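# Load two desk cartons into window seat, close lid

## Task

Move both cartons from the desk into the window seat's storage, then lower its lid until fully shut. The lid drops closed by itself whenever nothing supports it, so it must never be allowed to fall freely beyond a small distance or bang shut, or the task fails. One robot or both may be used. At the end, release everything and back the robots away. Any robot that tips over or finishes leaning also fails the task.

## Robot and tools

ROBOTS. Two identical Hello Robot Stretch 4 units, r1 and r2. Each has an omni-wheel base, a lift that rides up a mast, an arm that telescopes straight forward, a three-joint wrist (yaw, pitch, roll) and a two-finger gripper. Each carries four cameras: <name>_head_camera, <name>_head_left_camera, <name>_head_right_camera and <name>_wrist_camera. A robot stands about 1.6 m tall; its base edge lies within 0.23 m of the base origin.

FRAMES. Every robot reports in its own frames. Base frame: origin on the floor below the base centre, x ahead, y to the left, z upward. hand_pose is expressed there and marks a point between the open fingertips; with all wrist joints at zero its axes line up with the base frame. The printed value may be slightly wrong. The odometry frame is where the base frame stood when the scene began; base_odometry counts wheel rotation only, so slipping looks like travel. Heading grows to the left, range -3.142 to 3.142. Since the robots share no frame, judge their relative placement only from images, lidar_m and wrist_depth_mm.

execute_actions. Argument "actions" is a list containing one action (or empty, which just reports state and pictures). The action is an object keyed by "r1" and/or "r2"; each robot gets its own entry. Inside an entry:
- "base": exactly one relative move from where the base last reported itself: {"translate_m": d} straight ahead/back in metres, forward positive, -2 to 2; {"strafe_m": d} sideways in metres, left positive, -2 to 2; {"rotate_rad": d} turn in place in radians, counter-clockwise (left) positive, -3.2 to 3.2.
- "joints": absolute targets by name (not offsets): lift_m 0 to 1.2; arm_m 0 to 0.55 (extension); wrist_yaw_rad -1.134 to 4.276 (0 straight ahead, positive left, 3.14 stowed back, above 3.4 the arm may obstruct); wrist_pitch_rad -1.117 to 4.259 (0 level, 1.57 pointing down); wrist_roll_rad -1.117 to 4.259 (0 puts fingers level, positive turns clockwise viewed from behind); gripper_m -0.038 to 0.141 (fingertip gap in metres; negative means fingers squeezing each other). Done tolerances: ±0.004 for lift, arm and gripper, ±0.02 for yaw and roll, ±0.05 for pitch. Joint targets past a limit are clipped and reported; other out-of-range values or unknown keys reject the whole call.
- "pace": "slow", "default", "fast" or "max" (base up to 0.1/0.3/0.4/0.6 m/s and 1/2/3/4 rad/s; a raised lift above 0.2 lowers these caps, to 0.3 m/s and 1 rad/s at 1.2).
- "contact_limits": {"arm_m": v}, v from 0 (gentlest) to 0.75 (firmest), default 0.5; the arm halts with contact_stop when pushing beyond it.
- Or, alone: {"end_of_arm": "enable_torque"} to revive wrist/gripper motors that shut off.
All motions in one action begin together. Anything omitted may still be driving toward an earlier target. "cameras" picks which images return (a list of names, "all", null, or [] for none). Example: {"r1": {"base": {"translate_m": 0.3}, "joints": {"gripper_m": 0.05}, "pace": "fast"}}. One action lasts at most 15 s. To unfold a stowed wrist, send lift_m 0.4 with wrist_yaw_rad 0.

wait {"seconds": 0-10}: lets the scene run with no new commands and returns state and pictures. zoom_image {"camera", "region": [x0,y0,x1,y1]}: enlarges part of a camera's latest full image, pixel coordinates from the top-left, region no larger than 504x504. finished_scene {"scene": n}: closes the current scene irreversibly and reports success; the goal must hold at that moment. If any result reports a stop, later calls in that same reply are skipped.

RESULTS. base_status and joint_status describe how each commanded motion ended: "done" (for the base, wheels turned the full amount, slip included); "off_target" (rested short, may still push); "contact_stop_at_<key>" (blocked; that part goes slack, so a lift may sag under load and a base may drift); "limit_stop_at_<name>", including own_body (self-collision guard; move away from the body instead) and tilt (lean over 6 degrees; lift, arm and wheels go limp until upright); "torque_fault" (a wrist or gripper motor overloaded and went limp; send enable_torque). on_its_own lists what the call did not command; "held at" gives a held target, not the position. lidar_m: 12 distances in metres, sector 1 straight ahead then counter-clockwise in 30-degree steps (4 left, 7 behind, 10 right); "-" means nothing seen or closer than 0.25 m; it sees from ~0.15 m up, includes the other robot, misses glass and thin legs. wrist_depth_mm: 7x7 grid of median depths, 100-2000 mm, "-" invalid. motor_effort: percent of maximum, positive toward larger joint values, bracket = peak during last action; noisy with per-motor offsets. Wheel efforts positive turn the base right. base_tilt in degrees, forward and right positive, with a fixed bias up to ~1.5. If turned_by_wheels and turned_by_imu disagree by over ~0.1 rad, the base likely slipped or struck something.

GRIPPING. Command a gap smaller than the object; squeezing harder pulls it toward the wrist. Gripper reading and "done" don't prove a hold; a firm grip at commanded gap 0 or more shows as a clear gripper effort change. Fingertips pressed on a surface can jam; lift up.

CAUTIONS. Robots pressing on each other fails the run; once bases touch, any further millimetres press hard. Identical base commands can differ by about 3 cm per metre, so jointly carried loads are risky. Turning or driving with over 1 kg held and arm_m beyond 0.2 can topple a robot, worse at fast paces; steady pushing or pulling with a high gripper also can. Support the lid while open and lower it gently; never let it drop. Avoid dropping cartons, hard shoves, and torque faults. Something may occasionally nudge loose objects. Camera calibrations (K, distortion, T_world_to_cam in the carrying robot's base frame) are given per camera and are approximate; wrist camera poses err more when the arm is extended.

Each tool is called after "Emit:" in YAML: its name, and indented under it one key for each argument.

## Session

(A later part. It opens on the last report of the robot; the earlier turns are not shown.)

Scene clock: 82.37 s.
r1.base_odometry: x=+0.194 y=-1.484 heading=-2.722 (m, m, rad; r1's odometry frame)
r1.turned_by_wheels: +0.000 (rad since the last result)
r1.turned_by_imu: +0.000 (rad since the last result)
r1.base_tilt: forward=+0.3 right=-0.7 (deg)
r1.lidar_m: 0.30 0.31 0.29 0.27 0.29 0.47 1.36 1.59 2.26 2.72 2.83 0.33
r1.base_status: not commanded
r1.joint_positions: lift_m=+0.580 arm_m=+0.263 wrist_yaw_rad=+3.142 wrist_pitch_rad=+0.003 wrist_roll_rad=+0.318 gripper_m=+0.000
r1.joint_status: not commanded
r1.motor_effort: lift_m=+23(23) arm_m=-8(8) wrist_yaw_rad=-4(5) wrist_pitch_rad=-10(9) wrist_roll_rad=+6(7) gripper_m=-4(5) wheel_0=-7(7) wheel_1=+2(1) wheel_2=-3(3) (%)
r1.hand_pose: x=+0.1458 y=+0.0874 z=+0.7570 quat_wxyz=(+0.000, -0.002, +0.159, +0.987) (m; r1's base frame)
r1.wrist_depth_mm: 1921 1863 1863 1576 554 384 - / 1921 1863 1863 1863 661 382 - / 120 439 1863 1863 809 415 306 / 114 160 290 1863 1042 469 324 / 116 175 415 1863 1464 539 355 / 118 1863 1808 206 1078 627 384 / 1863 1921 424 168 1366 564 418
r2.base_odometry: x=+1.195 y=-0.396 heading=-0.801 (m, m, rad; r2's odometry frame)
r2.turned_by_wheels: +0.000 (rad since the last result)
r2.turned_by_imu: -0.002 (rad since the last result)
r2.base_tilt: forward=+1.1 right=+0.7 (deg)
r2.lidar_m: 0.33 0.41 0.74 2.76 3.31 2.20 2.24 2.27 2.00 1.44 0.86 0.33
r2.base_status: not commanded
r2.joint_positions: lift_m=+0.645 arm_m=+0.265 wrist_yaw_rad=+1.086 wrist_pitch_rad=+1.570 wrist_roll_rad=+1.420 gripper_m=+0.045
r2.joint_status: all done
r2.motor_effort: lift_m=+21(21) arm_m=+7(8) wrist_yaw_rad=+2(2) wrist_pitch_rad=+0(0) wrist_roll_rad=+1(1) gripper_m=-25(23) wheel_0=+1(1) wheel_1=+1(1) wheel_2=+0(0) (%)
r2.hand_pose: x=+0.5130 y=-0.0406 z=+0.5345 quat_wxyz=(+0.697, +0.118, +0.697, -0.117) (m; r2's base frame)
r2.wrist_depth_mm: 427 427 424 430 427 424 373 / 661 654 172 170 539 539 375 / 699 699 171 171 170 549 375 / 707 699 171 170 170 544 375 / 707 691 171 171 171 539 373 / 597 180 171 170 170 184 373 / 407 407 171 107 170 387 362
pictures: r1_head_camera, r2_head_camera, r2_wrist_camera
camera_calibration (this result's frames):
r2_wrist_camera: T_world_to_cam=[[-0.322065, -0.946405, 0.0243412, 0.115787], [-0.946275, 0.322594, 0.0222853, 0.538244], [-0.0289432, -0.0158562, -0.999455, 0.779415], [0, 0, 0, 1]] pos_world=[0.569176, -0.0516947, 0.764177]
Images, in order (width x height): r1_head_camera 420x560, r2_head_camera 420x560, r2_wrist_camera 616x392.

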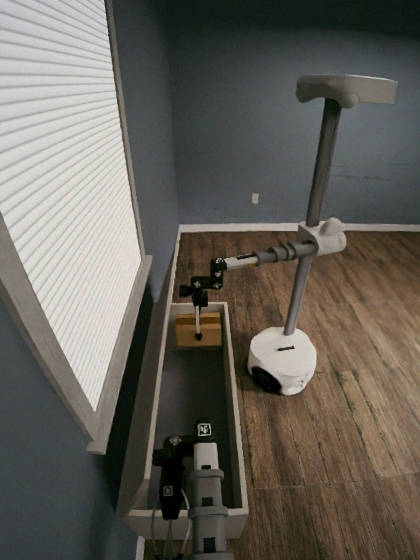

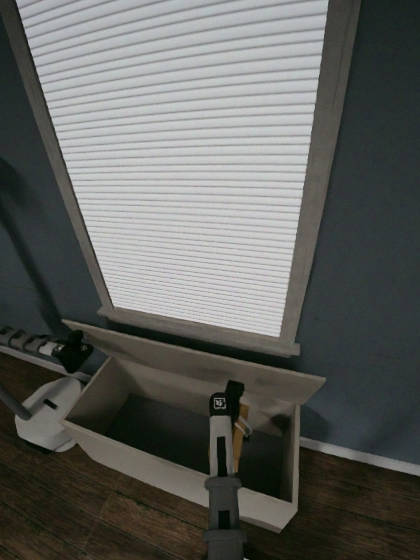

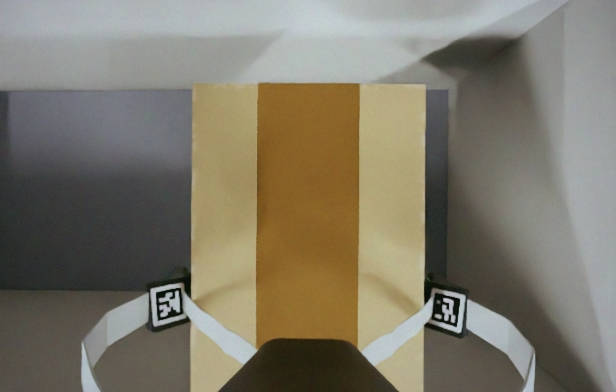

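Emit:
execute_actions:
  actions:
    - {"r2": {"joints": {"lift_m": 0.25}, "pace": "fast"}}
  cameras: ["r1_head_camera", "r2_head_camera", "r2_wrist_camera"]

Scene clock: 85.93 s.
r1.base_odometry: x=+0.194 y=-1.484 heading=-2.722 (m, m, rad; r1's odometry frame)
r1.turned_by_wheels: +0.000 (rad since the last result)
r1.turned_by_imu: +0.000 (rad since the last result)
r1.base_tilt: forward=+0.2 right=-0.7 (deg)
r1.lidar_m: 0.30 0.31 0.30 0.28 0.30 0.45 1.32 1.60 2.23 2.75 2.80 0.31
r1.base_status: not commanded
r1.joint_positions: lift_m=+0.580 arm_m=+0.263 wrist_yaw_rad=+3.142 wrist_pitch_rad=+0.003 wrist_roll_rad=+0.318 gripper_m=+0.000
r1.joint_status: not commanded
r1.motor_effort: lift_m=+23(23) arm_m=-8(8) wrist_yaw_rad=-4(5) wrist_pitch_rad=-11(9) wrist_roll_rad=+6(6) gripper_m=-5(6) wheel_0=-7(7) wheel_1=+1(1) wheel_2=-3(3) (%)
r1.hand_pose: x=+0.1458 y=+0.0874 z=+0.7570 quat_wxyz=(+0.000, -0.002, +0.159, +0.987) (m; r1's base frame)
r1.wrist_depth_mm: 1921 1921 1863 1576 554 384 - / 1983 1863 1863 1921 661 384 - / 120 436 1863 1808 809 415 306 / 115 160 289 1808 1042 469 325 / 116 175 415 1808 1397 539 357 / 118 1863 1863 206 1098 627 387 / 1921 1863 427 168 1397 559 418
r2.base_odometry: x=+1.195 y=-0.396 heading=-0.801 (m, m, rad; r2's odometry frame)
r2.turned_by_wheels: +0.000 (rad since the last result)
r2.turned_by_imu: -0.001 (rad since the last result)
r2.base_tilt: forward=+1.2 right=+0.7 (deg)
r2.lidar_m: 0.33 0.41 0.77 2.77 3.25 2.18 2.22 2.27 2.00 1.44 0.87 0.32
r2.base_status: not commanded
r2.joint_positions: lift_m=+0.250 arm_m=+0.265 wrist_yaw_rad=+1.086 wrist_pitch_rad=+1.570 wrist_roll_rad=+1.420 gripper_m=+0.045
r2.joint_status: all done
r2.motor_effort: lift_m=+21(23) arm_m=+7(7) wrist_yaw_rad=+3(0) wrist_pitch_rad=+1(1) wrist_roll_rad=+1(1) gripper_m=-21(23) wheel_0=+1(1) wheel_1=+1(1) wheel_2=+0(1) (%)
r2.hand_pose: x=+0.5131 y=-0.0406 z=+0.1396 quat_wxyz=(+0.697, +0.118, +0.697, -0.117) (m; r2's base frame)
r2.wrist_depth_mm: 298 297 296 296 296 293 293 / 298 297 171 171 294 296 293 / 298 298 172 170 170 296 294 / 301 300 172 170 170 297 297 / 300 300 172 170 170 297 296 / 303 180 171 170 170 184 297 / 306 301 172 107 170 298 298
pictures: r1_head_camera, r2_head_camera, r2_wrist_camera
camera_calibration (this result's frames):
r2_wrist_camera: T_world_to_cam=[[-0.322065, -0.946405, 0.0243412, 0.125405], [-0.946275, 0.322594, 0.0222853, 0.547059], [-0.0289432, -0.0158562, -0.999455, 0.384645], [0, 0, 0, 1]] pos_world=[0.569189, -0.0516947, 0.369192]
Images, in order (width x height): r1_head_camera 420x560, r2_head_camera 420x560, r2_wrist_camera 616x392.

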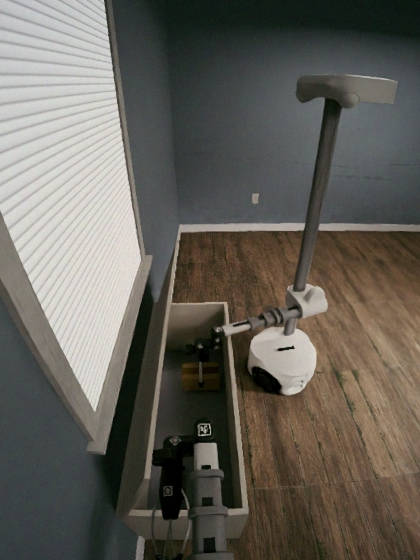

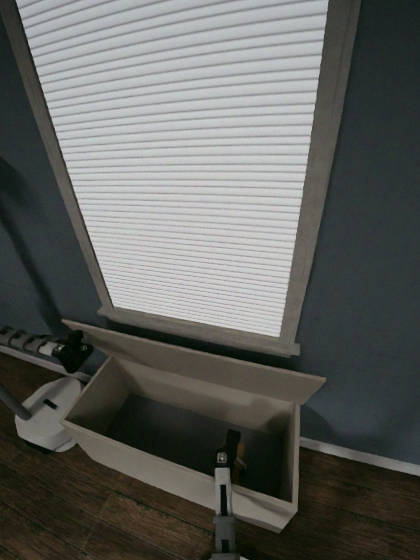

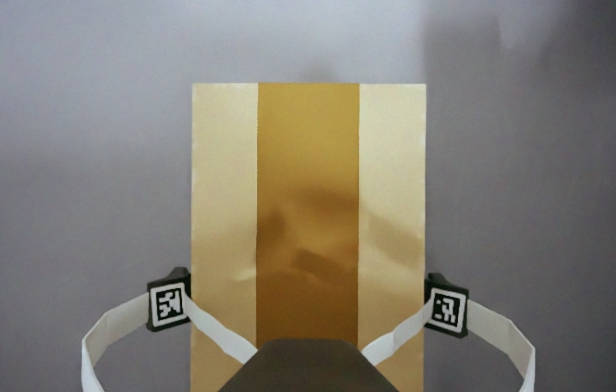

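Emit:
execute_actions:
  actions:
    - {"r2": {"joints": {"gripper_m": 0.135}, "pace": "fast"}}
  cameras: ["r2_wrist_camera"]

Scene clock: 88.40 s.
r1.base_odometry: x=+0.194 y=-1.484 heading=-2.722 (m, m, rad; r1's odometry frame)
r1.turned_by_wheels: +0.000 (rad since the last result)
r1.turned_by_imu: +0.000 (rad since the last result)
r1.base_tilt: forward=+0.2 right=-0.7 (deg)
r1.lidar_m: 0.29 0.32 0.28 0.27 0.31 0.45 1.34 1.62 2.26 2.72 2.84 0.31
r1.base_status: not commanded
r1.joint_positions: lift_m=+0.580 arm_m=+0.263 wrist_yaw_rad=+3.142 wrist_pitch_rad=+0.003 wrist_roll_rad=+0.318 gripper_m=+0.000
r1.joint_status: not commanded
r1.motor_effort: lift_m=+23(23) arm_m=-8(8) wrist_yaw_rad=-4(5) wrist_pitch_rad=-11(8) wrist_roll_rad=+6(6) gripper_m=-6(3) wheel_0=-7(7) wheel_1=+1(1) wheel_2=-3(3) (%)
r1.hand_pose: x=+0.1458 y=+0.0874 z=+0.7570 quat_wxyz=(+0.000, -0.002, +0.159, +0.987) (m; r1's base frame)
r1.wrist_depth_mm: 1921 1921 1863 1537 554 384 - / 1921 1863 1863 1863 661 384 - / 120 436 1863 1863 809 415 306 / 114 160 290 1808 1042 469 325 / 116 175 421 1808 1430 535 355 / 119 1921 1808 206 1078 627 387 / 1921 1863 427 168 1366 559 421
r2.base_odometry: x=+1.195 y=-0.396 heading=-0.801 (m, m, rad; r2's odometry frame)
r2.turned_by_wheels: +0.000 (rad since the last result)
r2.turned_by_imu: -0.001 (rad since the last result)
r2.base_tilt: forward=+1.1 right=+0.6 (deg)
r2.lidar_m: 0.33 0.40 0.76 2.75 3.27 2.20 2.23 2.28 2.01 1.44 0.87 0.31
r2.base_status: not commanded
r2.joint_positions: lift_m=+0.250 arm_m=+0.265 wrist_yaw_rad=+1.086 wrist_pitch_rad=+1.570 wrist_roll_rad=+1.420 gripper_m=+0.135
r2.joint_status: all done
r2.motor_effort: lift_m=+18(20) arm_m=+7(7) wrist_yaw_rad=-1(1) wrist_pitch_rad=+0(2) wrist_roll_rad=-1(1) gripper_m=+0(25) wheel_0=+1(1) wheel_1=+1(1) wheel_2=+0(1) (%)
r2.hand_pose: x=+0.5130 y=-0.0406 z=+0.1398 quat_wxyz=(+0.697, +0.118, +0.697, -0.117) (m; r2's base frame)
r2.wrist_depth_mm: 307 306 304 303 301 300 300 / 307 304 306 301 301 300 298 / 307 306 186 186 186 301 303 / 306 307 187 186 186 303 298 / 309 307 187 186 187 301 300 / 309 306 187 186 186 303 301 / 307 309 187 107 186 303 303
pictures: r2_wrist_camera
camera_calibration (this result's frames):
r2_wrist_camera: T_world_to_cam=[[-0.322186, -0.946358, 0.0245443, 0.125378], [-0.946231, 0.322721, 0.0223173, 0.547026], [-0.0290411, -0.0160342, -0.99945, 0.384901], [0, 0, 0, 1]] pos_world=[0.569186, -0.0517129, 0.369404]
Images, in order (width x height): r2_wrist_camera 616x392.

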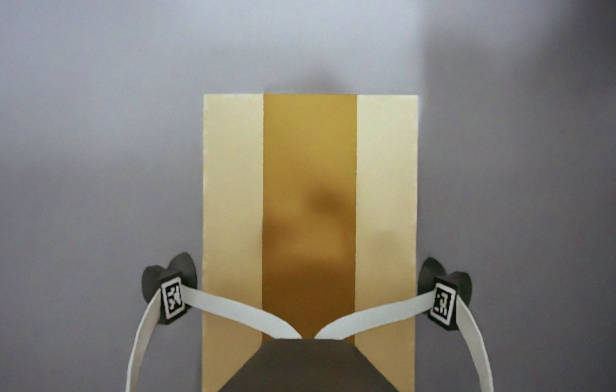

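Emit:
execute_actions:
  actions:
    - {"r2": {"joints": {"lift_m": 0.615}, "pace": "max"}}
  cameras: ["r2_wrist_camera"]

Emit:
execute_actions:
  actions:
    - {"r2": {"base": {"rotate_rad": 2.70}, "joints": {"arm_m": 0.05, "lift_m": 0.63}, "pace": "fast"}}
  cameras: ["r2_head_camera", "r1_head_camera"]

Scene clock: 92.23 s.
r1.base_odometry: x=+0.194 y=-1.484 heading=-2.722 (m, m, rad; r1's odometry frame)
r1.turned_by_wheels: +0.000 (rad since the last result)
r1.turned_by_imu: +0.000 (rad since the last result)
r1.base_tilt: forward=+0.3 right=-0.7 (deg)
r1.lidar_m: 0.29 0.32 0.30 0.27 0.31 0.42 1.34 1.59 2.25 2.72 2.82 0.30
r1.base_status: not commanded
r1.joint_positions: lift_m=+0.580 arm_m=+0.263 wrist_yaw_rad=+3.142 wrist_pitch_rad=+0.003 wrist_roll_rad=+0.318 gripper_m=+0.000
r1.joint_status: not commanded
r1.motor_effort: lift_m=+23(23) arm_m=-8(8) wrist_yaw_rad=-5(4) wrist_pitch_rad=-9(9) wrist_roll_rad=+6(6) gripper_m=-4(5) wheel_0=-7(7) wheel_1=+1(1) wheel_2=-3(3) (%)
r1.hand_pose: x=+0.1458 y=+0.0874 z=+0.7570 quat_wxyz=(+0.000, -0.002, +0.159, +0.987) (m; r1's base frame)
r1.wrist_depth_mm: 1921 1863 1863 1537 554 387 - / 1921 1921 1863 1863 654 384 - / 120 436 1863 1863 809 413 304 / 115 160 289 1863 1060 469 325 / 116 175 415 1863 1464 539 357 / 119 1863 1863 206 1098 627 384 / 1921 1863 424 168 1397 564 418
r2.base_odometry: x=+1.195 y=-0.396 heading=-0.801 (m, m, rad; r2's odometry frame)
r2.turned_by_wheels: +0.000 (rad since the last result)
r2.turned_by_imu: -0.002 (rad since the last result)
r2.base_tilt: forward=+1.1 right=+0.7 (deg)
r2.lidar_m: 0.34 0.40 0.74 2.76 3.29 2.20 2.22 2.29 2.01 1.42 0.88 0.31
r2.base_status: not commanded
r2.joint_positions: lift_m=+0.615 arm_m=+0.265 wrist_yaw_rad=+1.086 wrist_pitch_rad=+1.570 wrist_roll_rad=+1.420 gripper_m=+0.135
r2.joint_status: all done
r2.motor_effort: lift_m=+21(25) arm_m=+7(7) wrist_yaw_rad=+1(0) wrist_pitch_rad=+0(1) wrist_roll_rad=+1(0) gripper_m=-2(2) wheel_0=+1(1) wheel_1=+1(1) wheel_2=-1(1) (%)
r2.hand_pose: x=+0.5131 y=-0.0405 z=+0.5045 quat_wxyz=(+0.697, +0.118, +0.697, -0.117) (m; r2's base frame)
r2.wrist_depth_mm: 421 418 421 418 418 415 364 / 640 640 640 634 634 530 375 / 676 676 676 661 654 539 373 / 676 676 668 554 654 539 375 / 676 668 668 549 661 504 375 / 615 517 521 544 517 469 373 / 413 418 418 107 421 418 368
pictures: r2_wrist_camera
camera_calibration (this result's frames):
r2_wrist_camera: T_world_to_cam=[[-0.321956, -0.946443, 0.0243111, 0.116517], [-0.946313, 0.322484, 0.0222806, 0.538973], [-0.0289273, -0.0158325, -0.999456, 0.749419], [0, 0, 0, 1]] pos_world=[0.569229, -0.0516678, 0.73417]
Images, in order (width x height): r2_wrist_camera 616x392.

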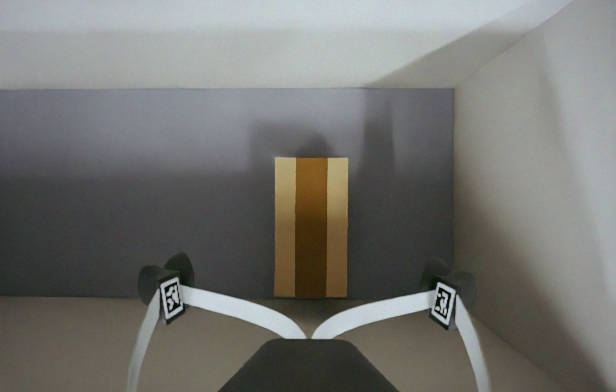

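Scene clock: 94.50 s.
r1.base_odometry: x=+0.194 y=-1.484 heading=-2.722 (m, m, rad; r1's odometry frame)
r1.turned_by_wheels: +0.000 (rad since the last result)
r1.turned_by_imu: +0.000 (rad since the last result)
r1.base_tilt: forward=+0.3 right=-0.7 (deg)
r1.lidar_m: 0.30 0.32 0.30 0.28 0.31 0.45 1.35 1.60 2.25 2.75 2.84 0.29
r1.base_status: not commanded
r1.joint_positions: lift_m=+0.580 arm_m=+0.263 wrist_yaw_rad=+3.142 wrist_pitch_rad=+0.003 wrist_roll_rad=+0.318 gripper_m=+0.000
r1.joint_status: not commanded
r1.motor_effort: lift_m=+23(23) arm_m=-8(8) wrist_yaw_rad=-4(5) wrist_pitch_rad=-10(10) wrist_roll_rad=+6(6) gripper_m=-2(6) wheel_0=-7(7) wheel_1=+1(1) wheel_2=-3(3) (%)
r1.hand_pose: x=+0.1458 y=+0.0874 z=+0.7570 quat_wxyz=(+0.000, -0.002, +0.159, +0.987) (m; r1's base frame)
r1.wrist_depth_mm: 1921 1921 1921 1576 554 387 - / 1921 1863 1863 1808 654 384 - / 120 436 1863 1863 798 415 304 / 115 160 289 1863 1042 469 325 / 116 175 418 1863 1464 535 357 / 118 1863 1863 206 1098 634 387 / 1921 1863 424 169 1366 559 418
r2.base_odometry: x=+1.195 y=-0.396 heading=+1.899 (m, m, rad; r2's odometry frame)
r2.turned_by_wheels: +2.700 (rad since the last result)
r2.turned_by_imu: +2.742 (rad since the last result)
r2.base_tilt: forward=+1.1 right=+0.6 (deg)
r2.lidar_m: 2.19 2.22 2.17 1.99 1.23 0.36 0.33 0.36 0.45 0.95 2.79 3.25
r2.base_status: done
r2.joint_positions: lift_m=+0.630 arm_m=+0.051 wrist_yaw_rad=+1.086 wrist_pitch_rad=+1.570 wrist_roll_rad=+1.420 gripper_m=+0.135
r2.joint_status: all done
r2.motor_effort: lift_m=+19(22) arm_m=-8(8) wrist_yaw_rad=+0(2) wrist_pitch_rad=+1(1) wrist_roll_rad=+1(1) gripper_m=+2(1) wheel_0=+0(8) wheel_1=+1(8) wheel_2=+0(11) (%)
r2.hand_pose: x=+0.2997 y=-0.0405 z=+0.5197 quat_wxyz=(+0.697, +0.118, +0.697, -0.117) (m; r2's base frame)
r2.wrist_depth_mm: 750 741 741 750 732 732 723 / 741 750 741 741 741 741 732 / 741 750 741 741 741 732 732 / 750 741 759 750 732 741 741 / 750 750 741 741 741 723 723 / 768 759 750 539 530 741 741 / 759 759 759 107 535 741 741
pictures: r1_head_camera, r2_head_camera
Images, in order (width x height): r1_head_camera 420x560, r2_head_camera 420x560.

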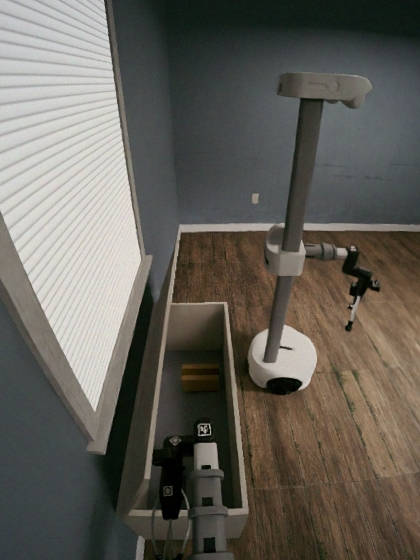

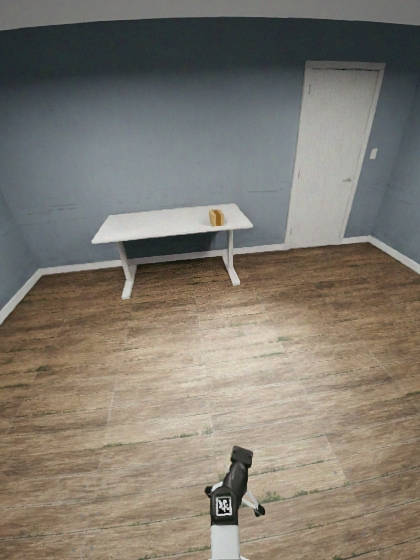

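Emit:
zoom_image:
  camera: "r2_head_camera"
  region: [170, 190, 270, 300]

Region (170, 190, 270, 300) of r2_head_camera's 420x560 image, scaled by 4.582, with more detail than that image has; it fills the left 458 columns of this view, and the rest is white.

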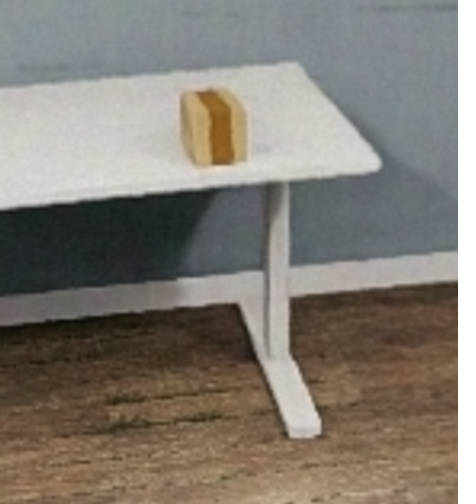

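Emit:
execute_actions:
  actions:
    - {"r2": {"base": {"translate_m": 1.9}, "joints": {"arm_m": 0.2, "lift_m": 1.0, "wrist_roll_rad": 1.03}, "pace": "max"}}
  cameras: ["r2_head_camera", "r2_wrist_camera"]

Scene clock: 102.10 s.
r1.base_odometry: x=+0.194 y=-1.484 heading=-2.722 (m, m, rad; r1's odometry frame)
r1.turned_by_wheels: +0.000 (rad since the last result)
r1.turned_by_imu: +0.001 (rad since the last result)
r1.base_tilt: forward=+0.2 right=-0.7 (deg)
r1.lidar_m: 0.31 0.31 0.30 0.29 0.30 0.46 1.35 1.62 2.26 2.73 2.35 0.32
r1.base_status: not commanded
r1.joint_positions: lift_m=+0.580 arm_m=+0.263 wrist_yaw_rad=+3.142 wrist_pitch_rad=+0.003 wrist_roll_rad=+0.318 gripper_m=+0.000
r1.joint_status: not commanded
r1.motor_effort: lift_m=+23(23) arm_m=-8(8) wrist_yaw_rad=-4(4) wrist_pitch_rad=-9(9) wrist_roll_rad=+6(6) gripper_m=-2(4) wheel_0=-7(7) wheel_1=+1(2) wheel_2=-3(3) (%)
r1.hand_pose: x=+0.1458 y=+0.0874 z=+0.7570 quat_wxyz=(+0.000, -0.002, +0.159, +0.987) (m; r1's base frame)
r1.wrist_depth_mm: 1863 1921 1863 1618 554 387 - / 1921 1921 1921 1863 661 384 - / 120 436 1863 1808 809 415 304 / 114 160 290 1808 1042 469 325 / 116 175 415 1863 1464 539 355 / 119 1863 1863 206 1078 640 387 / 1983 1863 424 168 1366 564 421
r2.base_odometry: x=+0.582 y=+1.402 heading=+1.899 (m, m, rad; r2's odometry frame)
r2.turned_by_wheels: +0.000 (rad since the last result)
r2.turned_by_imu: -0.009 (rad since the last result)
r2.base_tilt: forward=+1.2 right=+0.6 (deg)
r2.lidar_m: 0.30 0.31 0.40 0.83 2.26 2.86 2.23 2.26 2.73 2.50 0.55 0.34
r2.base_status: done
r2.joint_positions: lift_m=+1.000 arm_m=+0.199 wrist_yaw_rad=+1.086 wrist_pitch_rad=+1.570 wrist_roll_rad=+1.030 gripper_m=+0.135
r2.joint_status: all done
r2.motor_effort: lift_m=+19(25) arm_m=+7(7) wrist_yaw_rad=+1(0) wrist_pitch_rad=+1(2) wrist_roll_rad=-3(6) gripper_m=-1(1) wheel_0=-1(6) wheel_1=+0(6) wheel_2=+0(14) (%)
r2.hand_pose: x=+0.4471 y=-0.0405 z=+0.8897 quat_wxyz=(+0.707, -0.019, +0.707, +0.020) (m; r2's base frame)
r2.wrist_depth_mm: 399 397 399 397 392 392 392 / 399 394 394 394 392 389 389 / 399 394 394 394 394 392 387 / 402 399 397 277 392 389 389 / 399 397 394 277 394 392 394 / 399 399 278 277 277 394 392 / 399 399 397 107 1098 1098 1098
pictures: r2_head_camera, r2_wrist_camera
camera_calibration (this result's frames):
r2_wrist_camera: T_world_to_cam=[[0.060965, -0.997843, 0.0243286, -0.0873932], [-0.99793, -0.0604346, 0.021971, 0.475785], [-0.0204534, -0.0256177, -0.999463, 1.12827], [0, 0, 0, 1]] pos_world=[0.503205, -0.0295472, 1.11933]
Images, in order (width x height): r2_head_camera 420x560, r2_wrist_camera 616x392.

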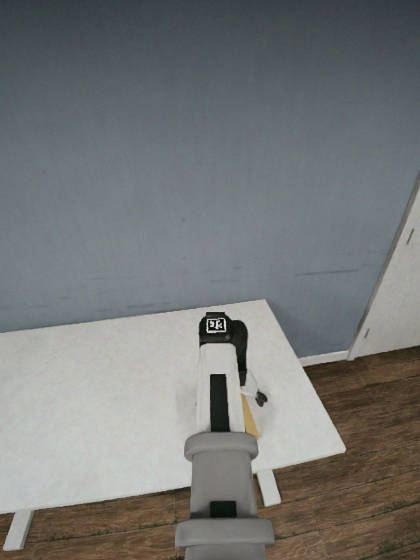

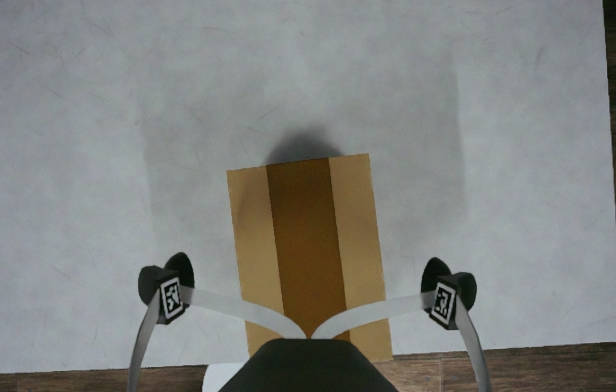

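Emit:
execute_actions:
  actions:
    - {"r2": {"joints": {"arm_m": 0.173, "lift_m": 0.908, "wrist_yaw_rad": 1.02, "wrist_roll_rad": 0.845}, "pace": "default"}}
  cameras: ["r2_wrist_camera"]

Scene clock: 105.77 s.
r1.base_odometry: x=+0.194 y=-1.484 heading=-2.722 (m, m, rad; r1's odometry frame)
r1.turned_by_wheels: +0.000 (rad since the last result)
r1.turned_by_imu: +0.000 (rad since the last result)
r1.base_tilt: forward=+0.3 right=-0.7 (deg)
r1.lidar_m: 0.31 0.32 0.28 0.28 0.31 0.45 1.37 1.62 2.27 2.74 2.32 0.32
r1.base_status: not commanded
r1.joint_positions: lift_m=+0.580 arm_m=+0.263 wrist_yaw_rad=+3.142 wrist_pitch_rad=+0.003 wrist_roll_rad=+0.318 gripper_m=+0.000
r1.joint_status: not commanded
r1.motor_effort: lift_m=+23(23) arm_m=-8(8) wrist_yaw_rad=-4(5) wrist_pitch_rad=-10(13) wrist_roll_rad=+6(6) gripper_m=-3(5) wheel_0=-7(7) wheel_1=+1(1) wheel_2=-3(2) (%)
r1.hand_pose: x=+0.1458 y=+0.0874 z=+0.7570 quat_wxyz=(+0.000, -0.002, +0.159, +0.987) (m; r1's base frame)
r1.wrist_depth_mm: 1983 1921 1863 1537 554 384 - / 1863 1863 1863 1863 661 384 - / 120 436 1863 1863 820 415 306 / 114 160 289 1808 1025 466 324 / 116 175 418 1808 1430 539 357 / 118 1863 1863 206 1078 627 384 / 1863 1921 424 168 1397 564 421
r2.base_odometry: x=+0.582 y=+1.402 heading=+1.899 (m, m, rad; r2's odometry frame)
r2.turned_by_wheels: +0.000 (rad since the last result)
r2.turned_by_imu: -0.002 (rad since the last result)
r2.base_tilt: forward=+1.2 right=+0.7 (deg)
r2.lidar_m: 0.30 0.32 0.40 0.81 2.26 2.86 2.23 2.27 2.74 2.51 0.56 0.34
r2.base_status: not commanded
r2.joint_positions: lift_m=+0.908 arm_m=+0.174 wrist_yaw_rad=+1.020 wrist_pitch_rad=+1.570 wrist_roll_rad=+0.845 gripper_m=+0.135
r2.joint_status: all done
r2.motor_effort: lift_m=+14(19) arm_m=-8(9) wrist_yaw_rad=+0(3) wrist_pitch_rad=+1(1) wrist_roll_rad=-3(6) gripper_m=+1(0) wheel_0=-1(1) wheel_1=+0(1) wheel_2=+0(0) (%)
r2.hand_pose: x=+0.4198 y=-0.0456 z=+0.7981 quat_wxyz=(+0.705, -0.062, +0.704, +0.062) (m; r2's base frame)
r2.wrist_depth_mm: 307 306 304 303 304 303 301 / 307 306 306 303 303 303 303 / 306 307 187 186 186 303 301 / 307 307 187 186 186 301 303 / 306 307 188 187 186 301 303 / 306 307 187 186 186 303 301 / 1042 306 187 107 187 301 303
pictures: r2_wrist_camera
camera_calibration (this result's frames):
r2_wrist_camera: T_world_to_cam=[[0.179292, -0.98349, 0.0245419, -0.137725], [-0.983645, -0.178773, 0.0219613, 0.438888], [-0.0172113, -0.028078, -0.999458, 1.03458], [0, 0, 0, 1]] pos_world=[0.47421, -0.0279411, 1.02776]
Images, in order (width x height): r2_wrist_camera 616x392.

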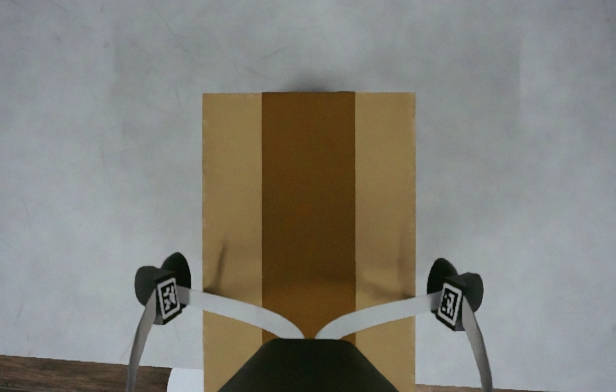

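Perfectly aligned. Grip.

Emit:
execute_actions:
  actions:
    - {"r2": {"joints": {"gripper_m": 0.045}, "pace": "fast"}}
  cameras: ["r2_wrist_camera"]

Scene clock: 107.97 s.
r1.base_odometry: x=+0.194 y=-1.484 heading=-2.722 (m, m, rad; r1's odometry frame)
r1.turned_by_wheels: +0.000 (rad since the last result)
r1.turned_by_imu: +0.000 (rad since the last result)
r1.base_tilt: forward=+0.3 right=-0.7 (deg)
r1.lidar_m: 0.29 0.33 0.29 0.26 0.31 0.42 1.35 1.60 2.25 2.73 2.33 0.31
r1.base_status: not commanded
r1.joint_positions: lift_m=+0.580 arm_m=+0.263 wrist_yaw_rad=+3.142 wrist_pitch_rad=+0.003 wrist_roll_rad=+0.318 gripper_m=+0.000
r1.joint_status: not commanded
r1.motor_effort: lift_m=+23(23) arm_m=-8(8) wrist_yaw_rad=-5(4) wrist_pitch_rad=-10(9) wrist_roll_rad=+6(7) gripper_m=-4(5) wheel_0=-7(7) wheel_1=+1(1) wheel_2=-3(3) (%)
r1.hand_pose: x=+0.1458 y=+0.0874 z=+0.7570 quat_wxyz=(+0.000, -0.002, +0.159, +0.987) (m; r1's base frame)
r1.wrist_depth_mm: 1983 1921 1863 1618 554 384 - / 1921 1921 1863 1863 661 384 - / 120 436 1863 1863 809 415 304 / 114 160 289 1808 1025 469 324 / 116 175 418 1863 1464 539 357 / 118 1921 1808 206 1098 627 384 / 1921 1863 427 168 1366 564 418
r2.base_odometry: x=+0.582 y=+1.402 heading=+1.899 (m, m, rad; r2's odometry frame)
r2.turned_by_wheels: +0.000 (rad since the last result)
r2.turned_by_imu: -0.001 (rad since the last result)
r2.base_tilt: forward=+1.2 right=+0.7 (deg)
r2.lidar_m: 0.30 0.31 0.39 0.82 2.25 2.85 2.23 2.27 2.75 2.52 0.52 0.35
r2.base_status: not commanded
r2.joint_positions: lift_m=+0.908 arm_m=+0.174 wrist_yaw_rad=+1.020 wrist_pitch_rad=+1.571 wrist_roll_rad=+0.845 gripper_m=+0.045
r2.joint_status: all done
r2.motor_effort: lift_m=+18(18) arm_m=-8(8) wrist_yaw_rad=+0(0) wrist_pitch_rad=-1(1) wrist_roll_rad=-3(4) gripper_m=-22(20) wheel_0=-1(1) wheel_1=+0(0) wheel_2=+0(0) (%)
r2.hand_pose: x=+0.4197 y=-0.0457 z=+0.7978 quat_wxyz=(+0.704, -0.062, +0.704, +0.062) (m; r2's base frame)
r2.wrist_depth_mm: 301 301 303 300 298 300 297 / 304 303 303 175 175 298 297 / 304 303 175 174 175 298 298 / 303 304 174 173 173 298 298 / 304 303 173 171 172 297 297 / 306 180 171 170 170 183 300 / 1025 304 170 107 169 301 298
pictures: r2_wrist_camera
camera_calibration (this result's frames):
r2_wrist_camera: T_world_to_cam=[[0.179223, -0.983493, 0.0249187, -0.138106], [-0.983653, -0.178688, 0.0222988, 0.438517], [-0.0174781, -0.0285078, -0.999441, 1.03431], [0, 0, 0, 1]] pos_world=[0.474179, -0.0279828, 1.0274]
Images, in order (width x height): r2_wrist_camera 616x392.

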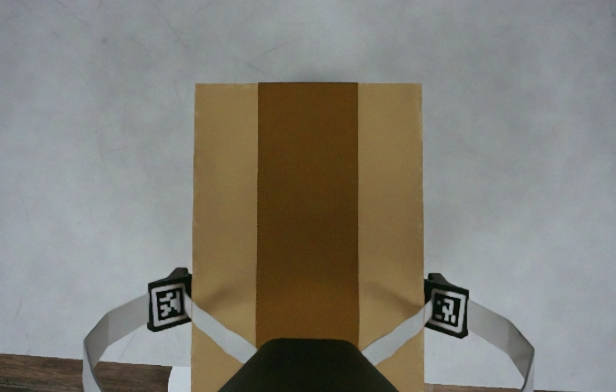

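Emit:
execute_actions:
  actions:
    - {"r2": {"base": {"rotate_rad": -2.895}, "joints": {"lift_m": 0.945, "arm_m": 0.08}, "pace": "default"}}
  cameras: ["r2_head_camera", "r2_wrist_camera"]

Emit:
zoom_image:
  camera: "r2_head_camera"
  region: [120, 190, 300, 320]

Scene clock: 113.07 s.
r1.base_odometry: x=+0.194 y=-1.484 heading=-2.722 (m, m, rad; r1's odometry frame)
r1.turned_by_wheels: +0.000 (rad since the last result)
r1.turned_by_imu: +0.001 (rad since the last result)
r1.base_tilt: forward=+0.2 right=-0.8 (deg)
r1.lidar_m: 0.28 0.31 0.30 0.26 0.30 0.45 1.34 1.61 2.26 2.75 2.13 0.32
r1.base_status: not commanded
r1.joint_positions: lift_m=+0.580 arm_m=+0.263 wrist_yaw_rad=+3.142 wrist_pitch_rad=+0.003 wrist_roll_rad=+0.318 gripper_m=+0.000
r1.joint_status: not commanded
r1.motor_effort: lift_m=+23(23) arm_m=-8(8) wrist_yaw_rad=-4(4) wrist_pitch_rad=-9(9) wrist_roll_rad=+5(6) gripper_m=-5(3) wheel_0=-7(7) wheel_1=+1(1) wheel_2=-3(3) (%)
r1.hand_pose: x=+0.1458 y=+0.0874 z=+0.7570 quat_wxyz=(+0.000, -0.002, +0.159, +0.987) (m; r1's base frame)
r1.wrist_depth_mm: 1921 1863 1863 1576 554 387 - / 1921 1921 1863 1863 654 384 - / 120 436 1863 1863 809 415 306 / 114 160 290 1863 1025 469 325 / 116 175 418 1808 1430 539 357 / 118 1921 1863 206 1078 634 387 / 1921 1863 424 168 1366 564 421
r2.base_odometry: x=+0.582 y=+1.402 heading=-0.996 (m, m, rad; r2's odometry frame)
r2.turned_by_wheels: -2.895 (rad since the last result)
r2.turned_by_imu: -2.942 (rad since the last result)
r2.base_tilt: forward=+1.1 right=+0.6 (deg)
r2.lidar_m: 0.28 2.35 2.53 2.51 0.40 0.31 0.32 0.38 0.52 2.24 2.41 2.71
r2.base_status: done
r2.joint_positions: lift_m=+0.945 arm_m=+0.081 wrist_yaw_rad=+1.020 wrist_pitch_rad=+1.571 wrist_roll_rad=+0.845 gripper_m=+0.045
r2.joint_status: all done
r2.motor_effort: lift_m=+24(26) arm_m=-8(10) wrist_yaw_rad=+1(0) wrist_pitch_rad=-2(2) wrist_roll_rad=-3(2) gripper_m=-22(21) wheel_0=-1(6) wheel_1=-1(7) wheel_2=-1(6) (%)
r2.hand_pose: x=+0.3267 y=-0.0458 z=+0.8343 quat_wxyz=(+0.704, -0.062, +0.704, +0.062) (m; r2's base frame)
r2.wrist_depth_mm: 1098 1060 1060 1042 1042 1042 1060 / 1078 1078 176 174 175 1060 1042 / 1060 1042 174 173 173 1060 1042 / 1078 1060 174 173 173 1042 1060 / 1060 1078 172 172 171 1042 1042 / 1060 180 171 170 170 185 1042 / 1042 1060 170 107 169 1060 1042
pictures: r2_head_camera, r2_wrist_camera
camera_calibration (this result's frames):
r2_wrist_camera: T_world_to_cam=[[0.179024, -0.983523, 0.0251484, -0.122565], [-0.983686, -0.178479, 0.0225047, 0.346029], [-0.0176454, -0.0287671, -0.99943, 1.06921], [0, 0, 0, 1]] pos_world=[0.381193, -0.0280284, 1.06389]
Images, in order (width x height): r2_head_camera 420x560, r2_wrist_camera 616x392.

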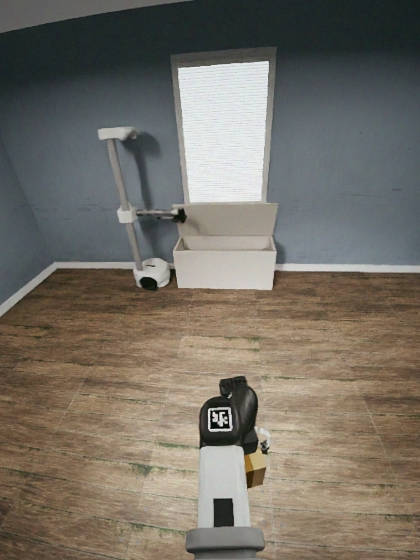

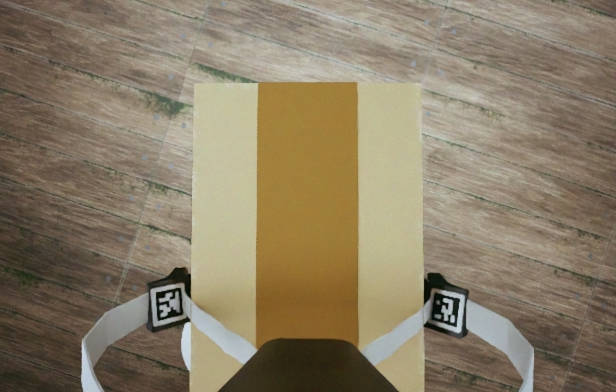

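Region (120, 190, 300, 320) of r2_head_camera's 420x560 image, scaled by 2.800, with more detail than that image has.

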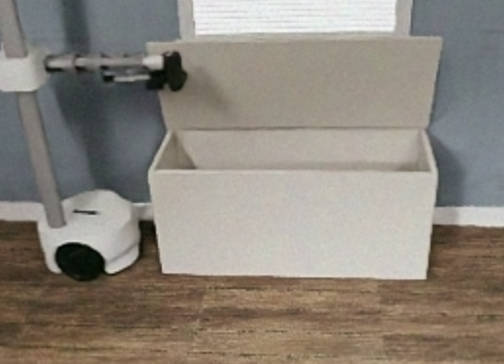

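Emit:
execute_actions:
  actions:
    - {"r2": {"base": {"translate_m": 1.935}, "joints": {"lift_m": 0.668, "arm_m": 0.195, "wrist_yaw_rad": 1.3, "wrist_roll_rad": 1.418}, "pace": "fast"}}
  cameras: ["r1_head_camera", "r2_head_camera", "r2_wrist_camera"]

Scene clock: 124.80 s.
r1.base_odometry: x=+0.194 y=-1.484 heading=-2.722 (m, m, rad; r1's odometry frame)
r1.turned_by_wheels: +0.000 (rad since the last result)
r1.turned_by_imu: +0.001 (rad since the last result)
r1.base_tilt: forward=+0.3 right=-0.7 (deg)
r1.lidar_m: 0.30 0.32 0.29 0.27 0.31 0.44 1.35 1.58 2.25 2.76 2.83 0.32
r1.base_status: not commanded
r1.joint_positions: lift_m=+0.580 arm_m=+0.263 wrist_yaw_rad=+3.142 wrist_pitch_rad=+0.003 wrist_roll_rad=+0.318 gripper_m=+0.000
r1.joint_status: not commanded
r1.motor_effort: lift_m=+22(23) arm_m=-8(8) wrist_yaw_rad=-4(4) wrist_pitch_rad=-9(8) wrist_roll_rad=+6(6) gripper_m=-5(5) wheel_0=-7(7) wheel_1=+2(1) wheel_2=-3(2) (%)
r1.hand_pose: x=+0.1458 y=+0.0874 z=+0.7570 quat_wxyz=(+0.000, -0.002, +0.159, +0.987) (m; r1's base frame)
r1.wrist_depth_mm: 1921 1921 1863 1576 554 387 - / 1921 1863 1863 1863 661 384 - / 120 436 1863 1863 809 415 304 / 114 160 290 1808 1042 469 324 / 116 175 415 1863 1464 535 357 / 118 1921 1863 205 1098 634 387 / 1921 1863 424 168 1366 569 418
r2.base_odometry: x=+1.634 y=-0.222 heading=-0.996 (m, m, rad; r2's odometry frame)
r2.turned_by_wheels: +0.000 (rad since the last result)
r2.turned_by_imu: -0.010 (rad since the last result)
r2.base_tilt: forward=+1.1 right=+0.7 (deg)
r2.lidar_m: 0.28 0.31 0.48 2.31 2.50 3.08 3.05 2.43 2.50 2.04 0.38 0.28
r2.base_status: done
r2.joint_positions: lift_m=+0.668 arm_m=+0.194 wrist_yaw_rad=+1.300 wrist_pitch_rad=+1.570 wrist_roll_rad=+1.418 gripper_m=+0.045
r2.joint_status: all done
r2.motor_effort: lift_m=+19(23) arm_m=+7(6) wrist_yaw_rad=-1(7) wrist_pitch_rad=+1(7) wrist_roll_rad=+0(5) gripper_m=-22(23) wheel_0=+0(6) wheel_1=+0(6) wheel_2=+1(11) (%)
r2.hand_pose: x=+0.4489 y=-0.0233 z=+0.5577 quat_wxyz=(+0.706, +0.042, +0.706, -0.041) (m; r2's base frame)
r2.wrist_depth_mm: 462 462 452 452 449 449 442 / 559 699 176 175 175 683 668 / 549 707 174 173 174 715 699 / 564 723 173 172 172 591 707 / 559 723 172 171 171 597 699 / 508 180 171 170 170 184 580 / 375 382 170 107 169 366 389
pictures: r1_head_camera, r2_head_camera, r2_wrist_camera
camera_calibration (this result's frames):
r2_wrist_camera: T_world_to_cam=[[-0.111869, -0.993418, 0.0246001, 0.0153313], [-0.99341, 0.112421, 0.0223252, 0.487682], [-0.0249438, -0.0219405, -0.999448, 0.799035], [0, 0, 0, 1]] pos_world=[0.506114, -0.0220642, 0.787329]
Images, in order (width x height): r1_head_camera 420x560, r2_head_camera 420x560, r2_wrist_camera 616x392.

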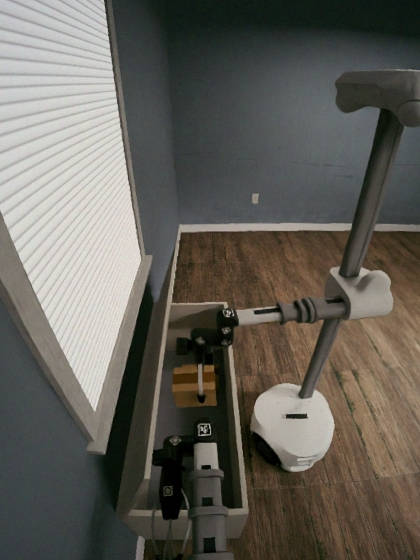

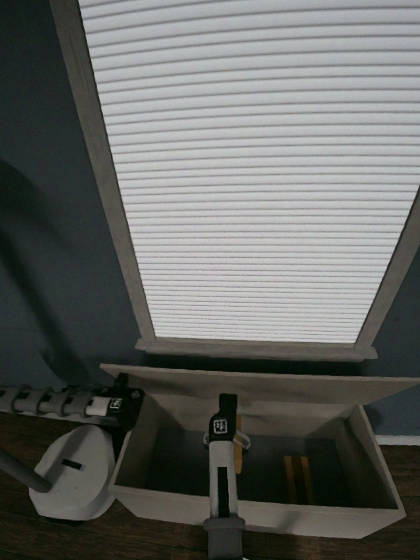

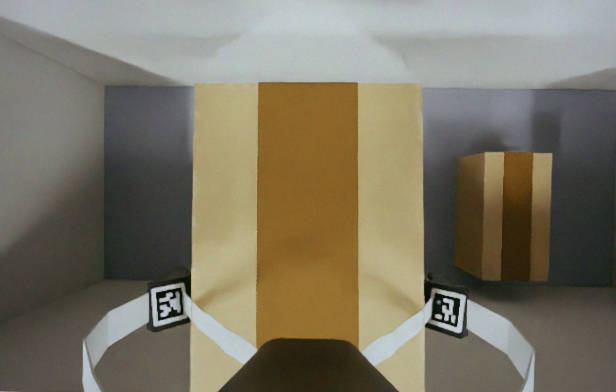

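Emit:
execute_actions:
  actions:
    - {"r2": {"joints": {"lift_m": 0.254, "arm_m": 0.21}, "pace": "max"}}
  cameras: ["r1_head_camera", "r2_wrist_camera"]

Scene clock: 128.33 s.
r1.base_odometry: x=+0.194 y=-1.484 heading=-2.722 (m, m, rad; r1's odometry frame)
r1.turned_by_wheels: +0.000 (rad since the last result)
r1.turned_by_imu: +0.000 (rad since the last result)
r1.base_tilt: forward=+0.3 right=-0.7 (deg)
r1.lidar_m: 0.31 0.33 0.30 0.26 0.31 0.45 1.37 1.61 2.26 2.73 2.81 0.32
r1.base_status: not commanded
r1.joint_positions: lift_m=+0.580 arm_m=+0.263 wrist_yaw_rad=+3.142 wrist_pitch_rad=+0.003 wrist_roll_rad=+0.318 gripper_m=+0.000
r1.joint_status: not commanded
r1.motor_effort: lift_m=+23(23) arm_m=-8(8) wrist_yaw_rad=-4(5) wrist_pitch_rad=-10(11) wrist_roll_rad=+6(6) gripper_m=-2(3) wheel_0=-7(7) wheel_1=+1(1) wheel_2=-2(3) (%)
r1.hand_pose: x=+0.1458 y=+0.0874 z=+0.7570 quat_wxyz=(+0.000, -0.002, +0.159, +0.987) (m; r1's base frame)
r1.wrist_depth_mm: 1921 1921 1863 1576 554 387 - / 1921 1921 1921 1863 661 382 - / 120 439 1921 1863 809 413 306 / 114 160 290 1863 1042 473 325 / 116 175 418 1863 1464 539 357 / 118 1863 1863 206 1078 627 387 / 1921 1863 427 168 1366 559 415
r2.base_odometry: x=+1.634 y=-0.222 heading=-0.996 (m, m, rad; r2's odometry frame)
r2.turned_by_wheels: +0.000 (rad since the last result)
r2.turned_by_imu: -0.001 (rad since the last result)
r2.base_tilt: forward=+1.2 right=+0.7 (deg)
r2.lidar_m: 0.29 0.31 0.48 2.31 2.50 3.07 3.05 2.39 2.49 2.08 0.40 0.29
r2.base_status: not commanded
r2.joint_positions: lift_m=+0.254 arm_m=+0.209 wrist_yaw_rad=+1.300 wrist_pitch_rad=+1.570 wrist_roll_rad=+1.418 gripper_m=+0.045
r2.joint_status: all done
r2.motor_effort: lift_m=+20(20) arm_m=+7(8) wrist_yaw_rad=+0(2) wrist_pitch_rad=+1(0) wrist_roll_rad=+1(1) gripper_m=-23(24) wheel_0=+0(0) wheel_1=+0(0) wheel_2=+1(1) (%)
r2.hand_pose: x=+0.4639 y=-0.0233 z=+0.1436 quat_wxyz=(+0.706, +0.042, +0.706, -0.041) (m; r2's base frame)
r2.wrist_depth_mm: 306 303 303 301 300 298 296 / 304 303 176 175 174 298 298 / 306 304 174 173 174 300 300 / 307 307 174 172 172 301 300 / 306 306 172 171 172 301 300 / 309 180 171 170 170 184 301 / 309 304 169 107 169 303 303
pictures: r1_head_camera, r2_wrist_camera
camera_calibration (this result's frames):
r2_wrist_camera: T_world_to_cam=[[-0.111873, -0.993418, 0.0245916, 0.0272029], [-0.993409, 0.112425, 0.0223239, 0.511844], [-0.0249416, -0.0219321, -0.999448, 0.385561], [0, 0, 0, 1]] pos_world=[0.521131, -0.0220639, 0.373253]
Images, in order (width x height): r1_head_camera 420x560, r2_wrist_camera 616x392.

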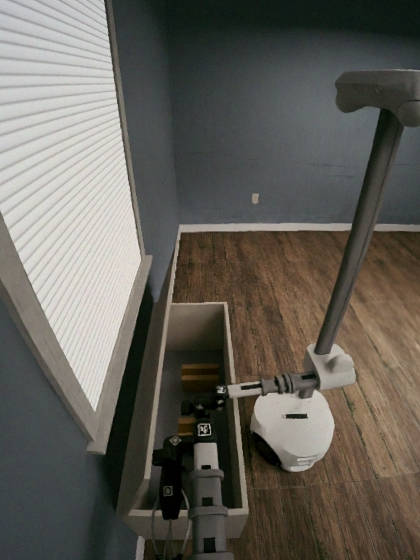

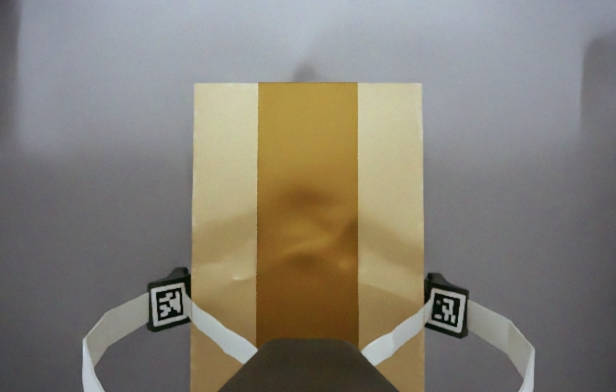

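Emit:
execute_actions:
  actions:
    - {"r2": {"joints": {"lift_m": 0.248, "gripper_m": 0.12}, "pace": "fast"}}
  cameras: ["r2_wrist_camera"]

Scene clock: 130.80 s.
r1.base_odometry: x=+0.194 y=-1.484 heading=-2.722 (m, m, rad; r1's odometry frame)
r1.turned_by_wheels: +0.000 (rad since the last result)
r1.turned_by_imu: +0.000 (rad since the last result)
r1.base_tilt: forward=+0.3 right=-0.8 (deg)
r1.lidar_m: 0.31 0.32 0.28 0.28 0.30 0.46 1.35 1.62 2.29 2.73 2.84 0.34
r1.base_status: not commanded
r1.joint_positions: lift_m=+0.580 arm_m=+0.263 wrist_yaw_rad=+3.142 wrist_pitch_rad=+0.003 wrist_roll_rad=+0.318 gripper_m=+0.000
r1.joint_status: not commanded
r1.motor_effort: lift_m=+23(23) arm_m=-8(8) wrist_yaw_rad=-5(4) wrist_pitch_rad=-10(9) wrist_roll_rad=+6(6) gripper_m=-3(3) wheel_0=-7(7) wheel_1=+1(1) wheel_2=-3(3) (%)
r1.hand_pose: x=+0.1458 y=+0.0874 z=+0.7570 quat_wxyz=(+0.000, -0.002, +0.159, +0.987) (m; r1's base frame)
r1.wrist_depth_mm: 1921 1863 1863 1576 559 384 - / 1921 1921 1863 1863 654 384 - / 120 436 1863 1808 809 415 306 / 115 160 289 1863 1025 469 325 / 116 175 415 1808 1464 539 357 / 119 1863 1921 206 1078 627 387 / 1863 1863 427 168 1366 559 421
r2.base_odometry: x=+1.634 y=-0.222 heading=-0.996 (m, m, rad; r2's odometry frame)
r2.turned_by_wheels: +0.000 (rad since the last result)
r2.turned_by_imu: -0.001 (rad since the last result)
r2.base_tilt: forward=+1.1 right=+0.7 (deg)
r2.lidar_m: 0.28 0.31 0.48 2.31 2.50 3.10 3.04 2.43 2.48 2.06 0.40 0.27
r2.base_status: not commanded
r2.joint_positions: lift_m=+0.248 arm_m=+0.209 wrist_yaw_rad=+1.300 wrist_pitch_rad=+1.570 wrist_roll_rad=+1.418 gripper_m=+0.120
r2.joint_status: all done
r2.motor_effort: lift_m=+17(20) arm_m=+7(7) wrist_yaw_rad=+1(0) wrist_pitch_rad=+0(1) wrist_roll_rad=-1(0) gripper_m=-1(23) wheel_0=+0(0) wheel_1=+0(0) wheel_2=+0(1) (%)
r2.hand_pose: x=+0.4639 y=-0.0232 z=+0.1379 quat_wxyz=(+0.706, +0.042, +0.706, -0.041) (m; r2's base frame)
r2.wrist_depth_mm: 306 301 304 301 301 300 298 / 306 304 301 303 301 301 300 / 304 304 186 184 185 301 300 / 307 304 186 185 185 298 300 / 306 306 186 185 185 300 300 / 307 306 186 185 185 301 298 / 307 306 186 107 185 301 300
pictures: r2_wrist_camera
camera_calibration (this result's frames):
r2_wrist_camera: T_world_to_cam=[[-0.111908, -0.993416, 0.0245302, 0.0273938], [-0.993406, 0.112457, 0.0223141, 0.511984], [-0.0249258, -0.0218713, -0.99945, 0.37979], [0, 0, 0, 1]] pos_world=[0.52114, -0.0220565, 0.367485]
Images, in order (width x height): r2_wrist_camera 616x392.

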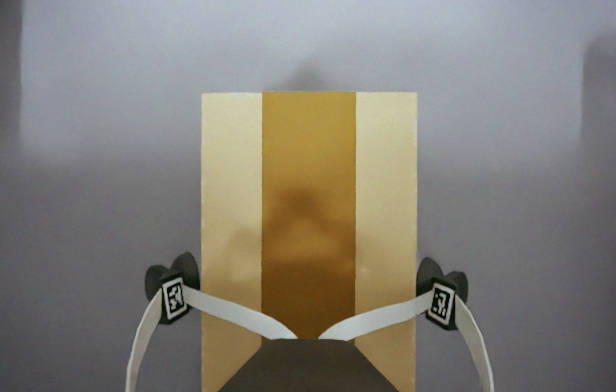

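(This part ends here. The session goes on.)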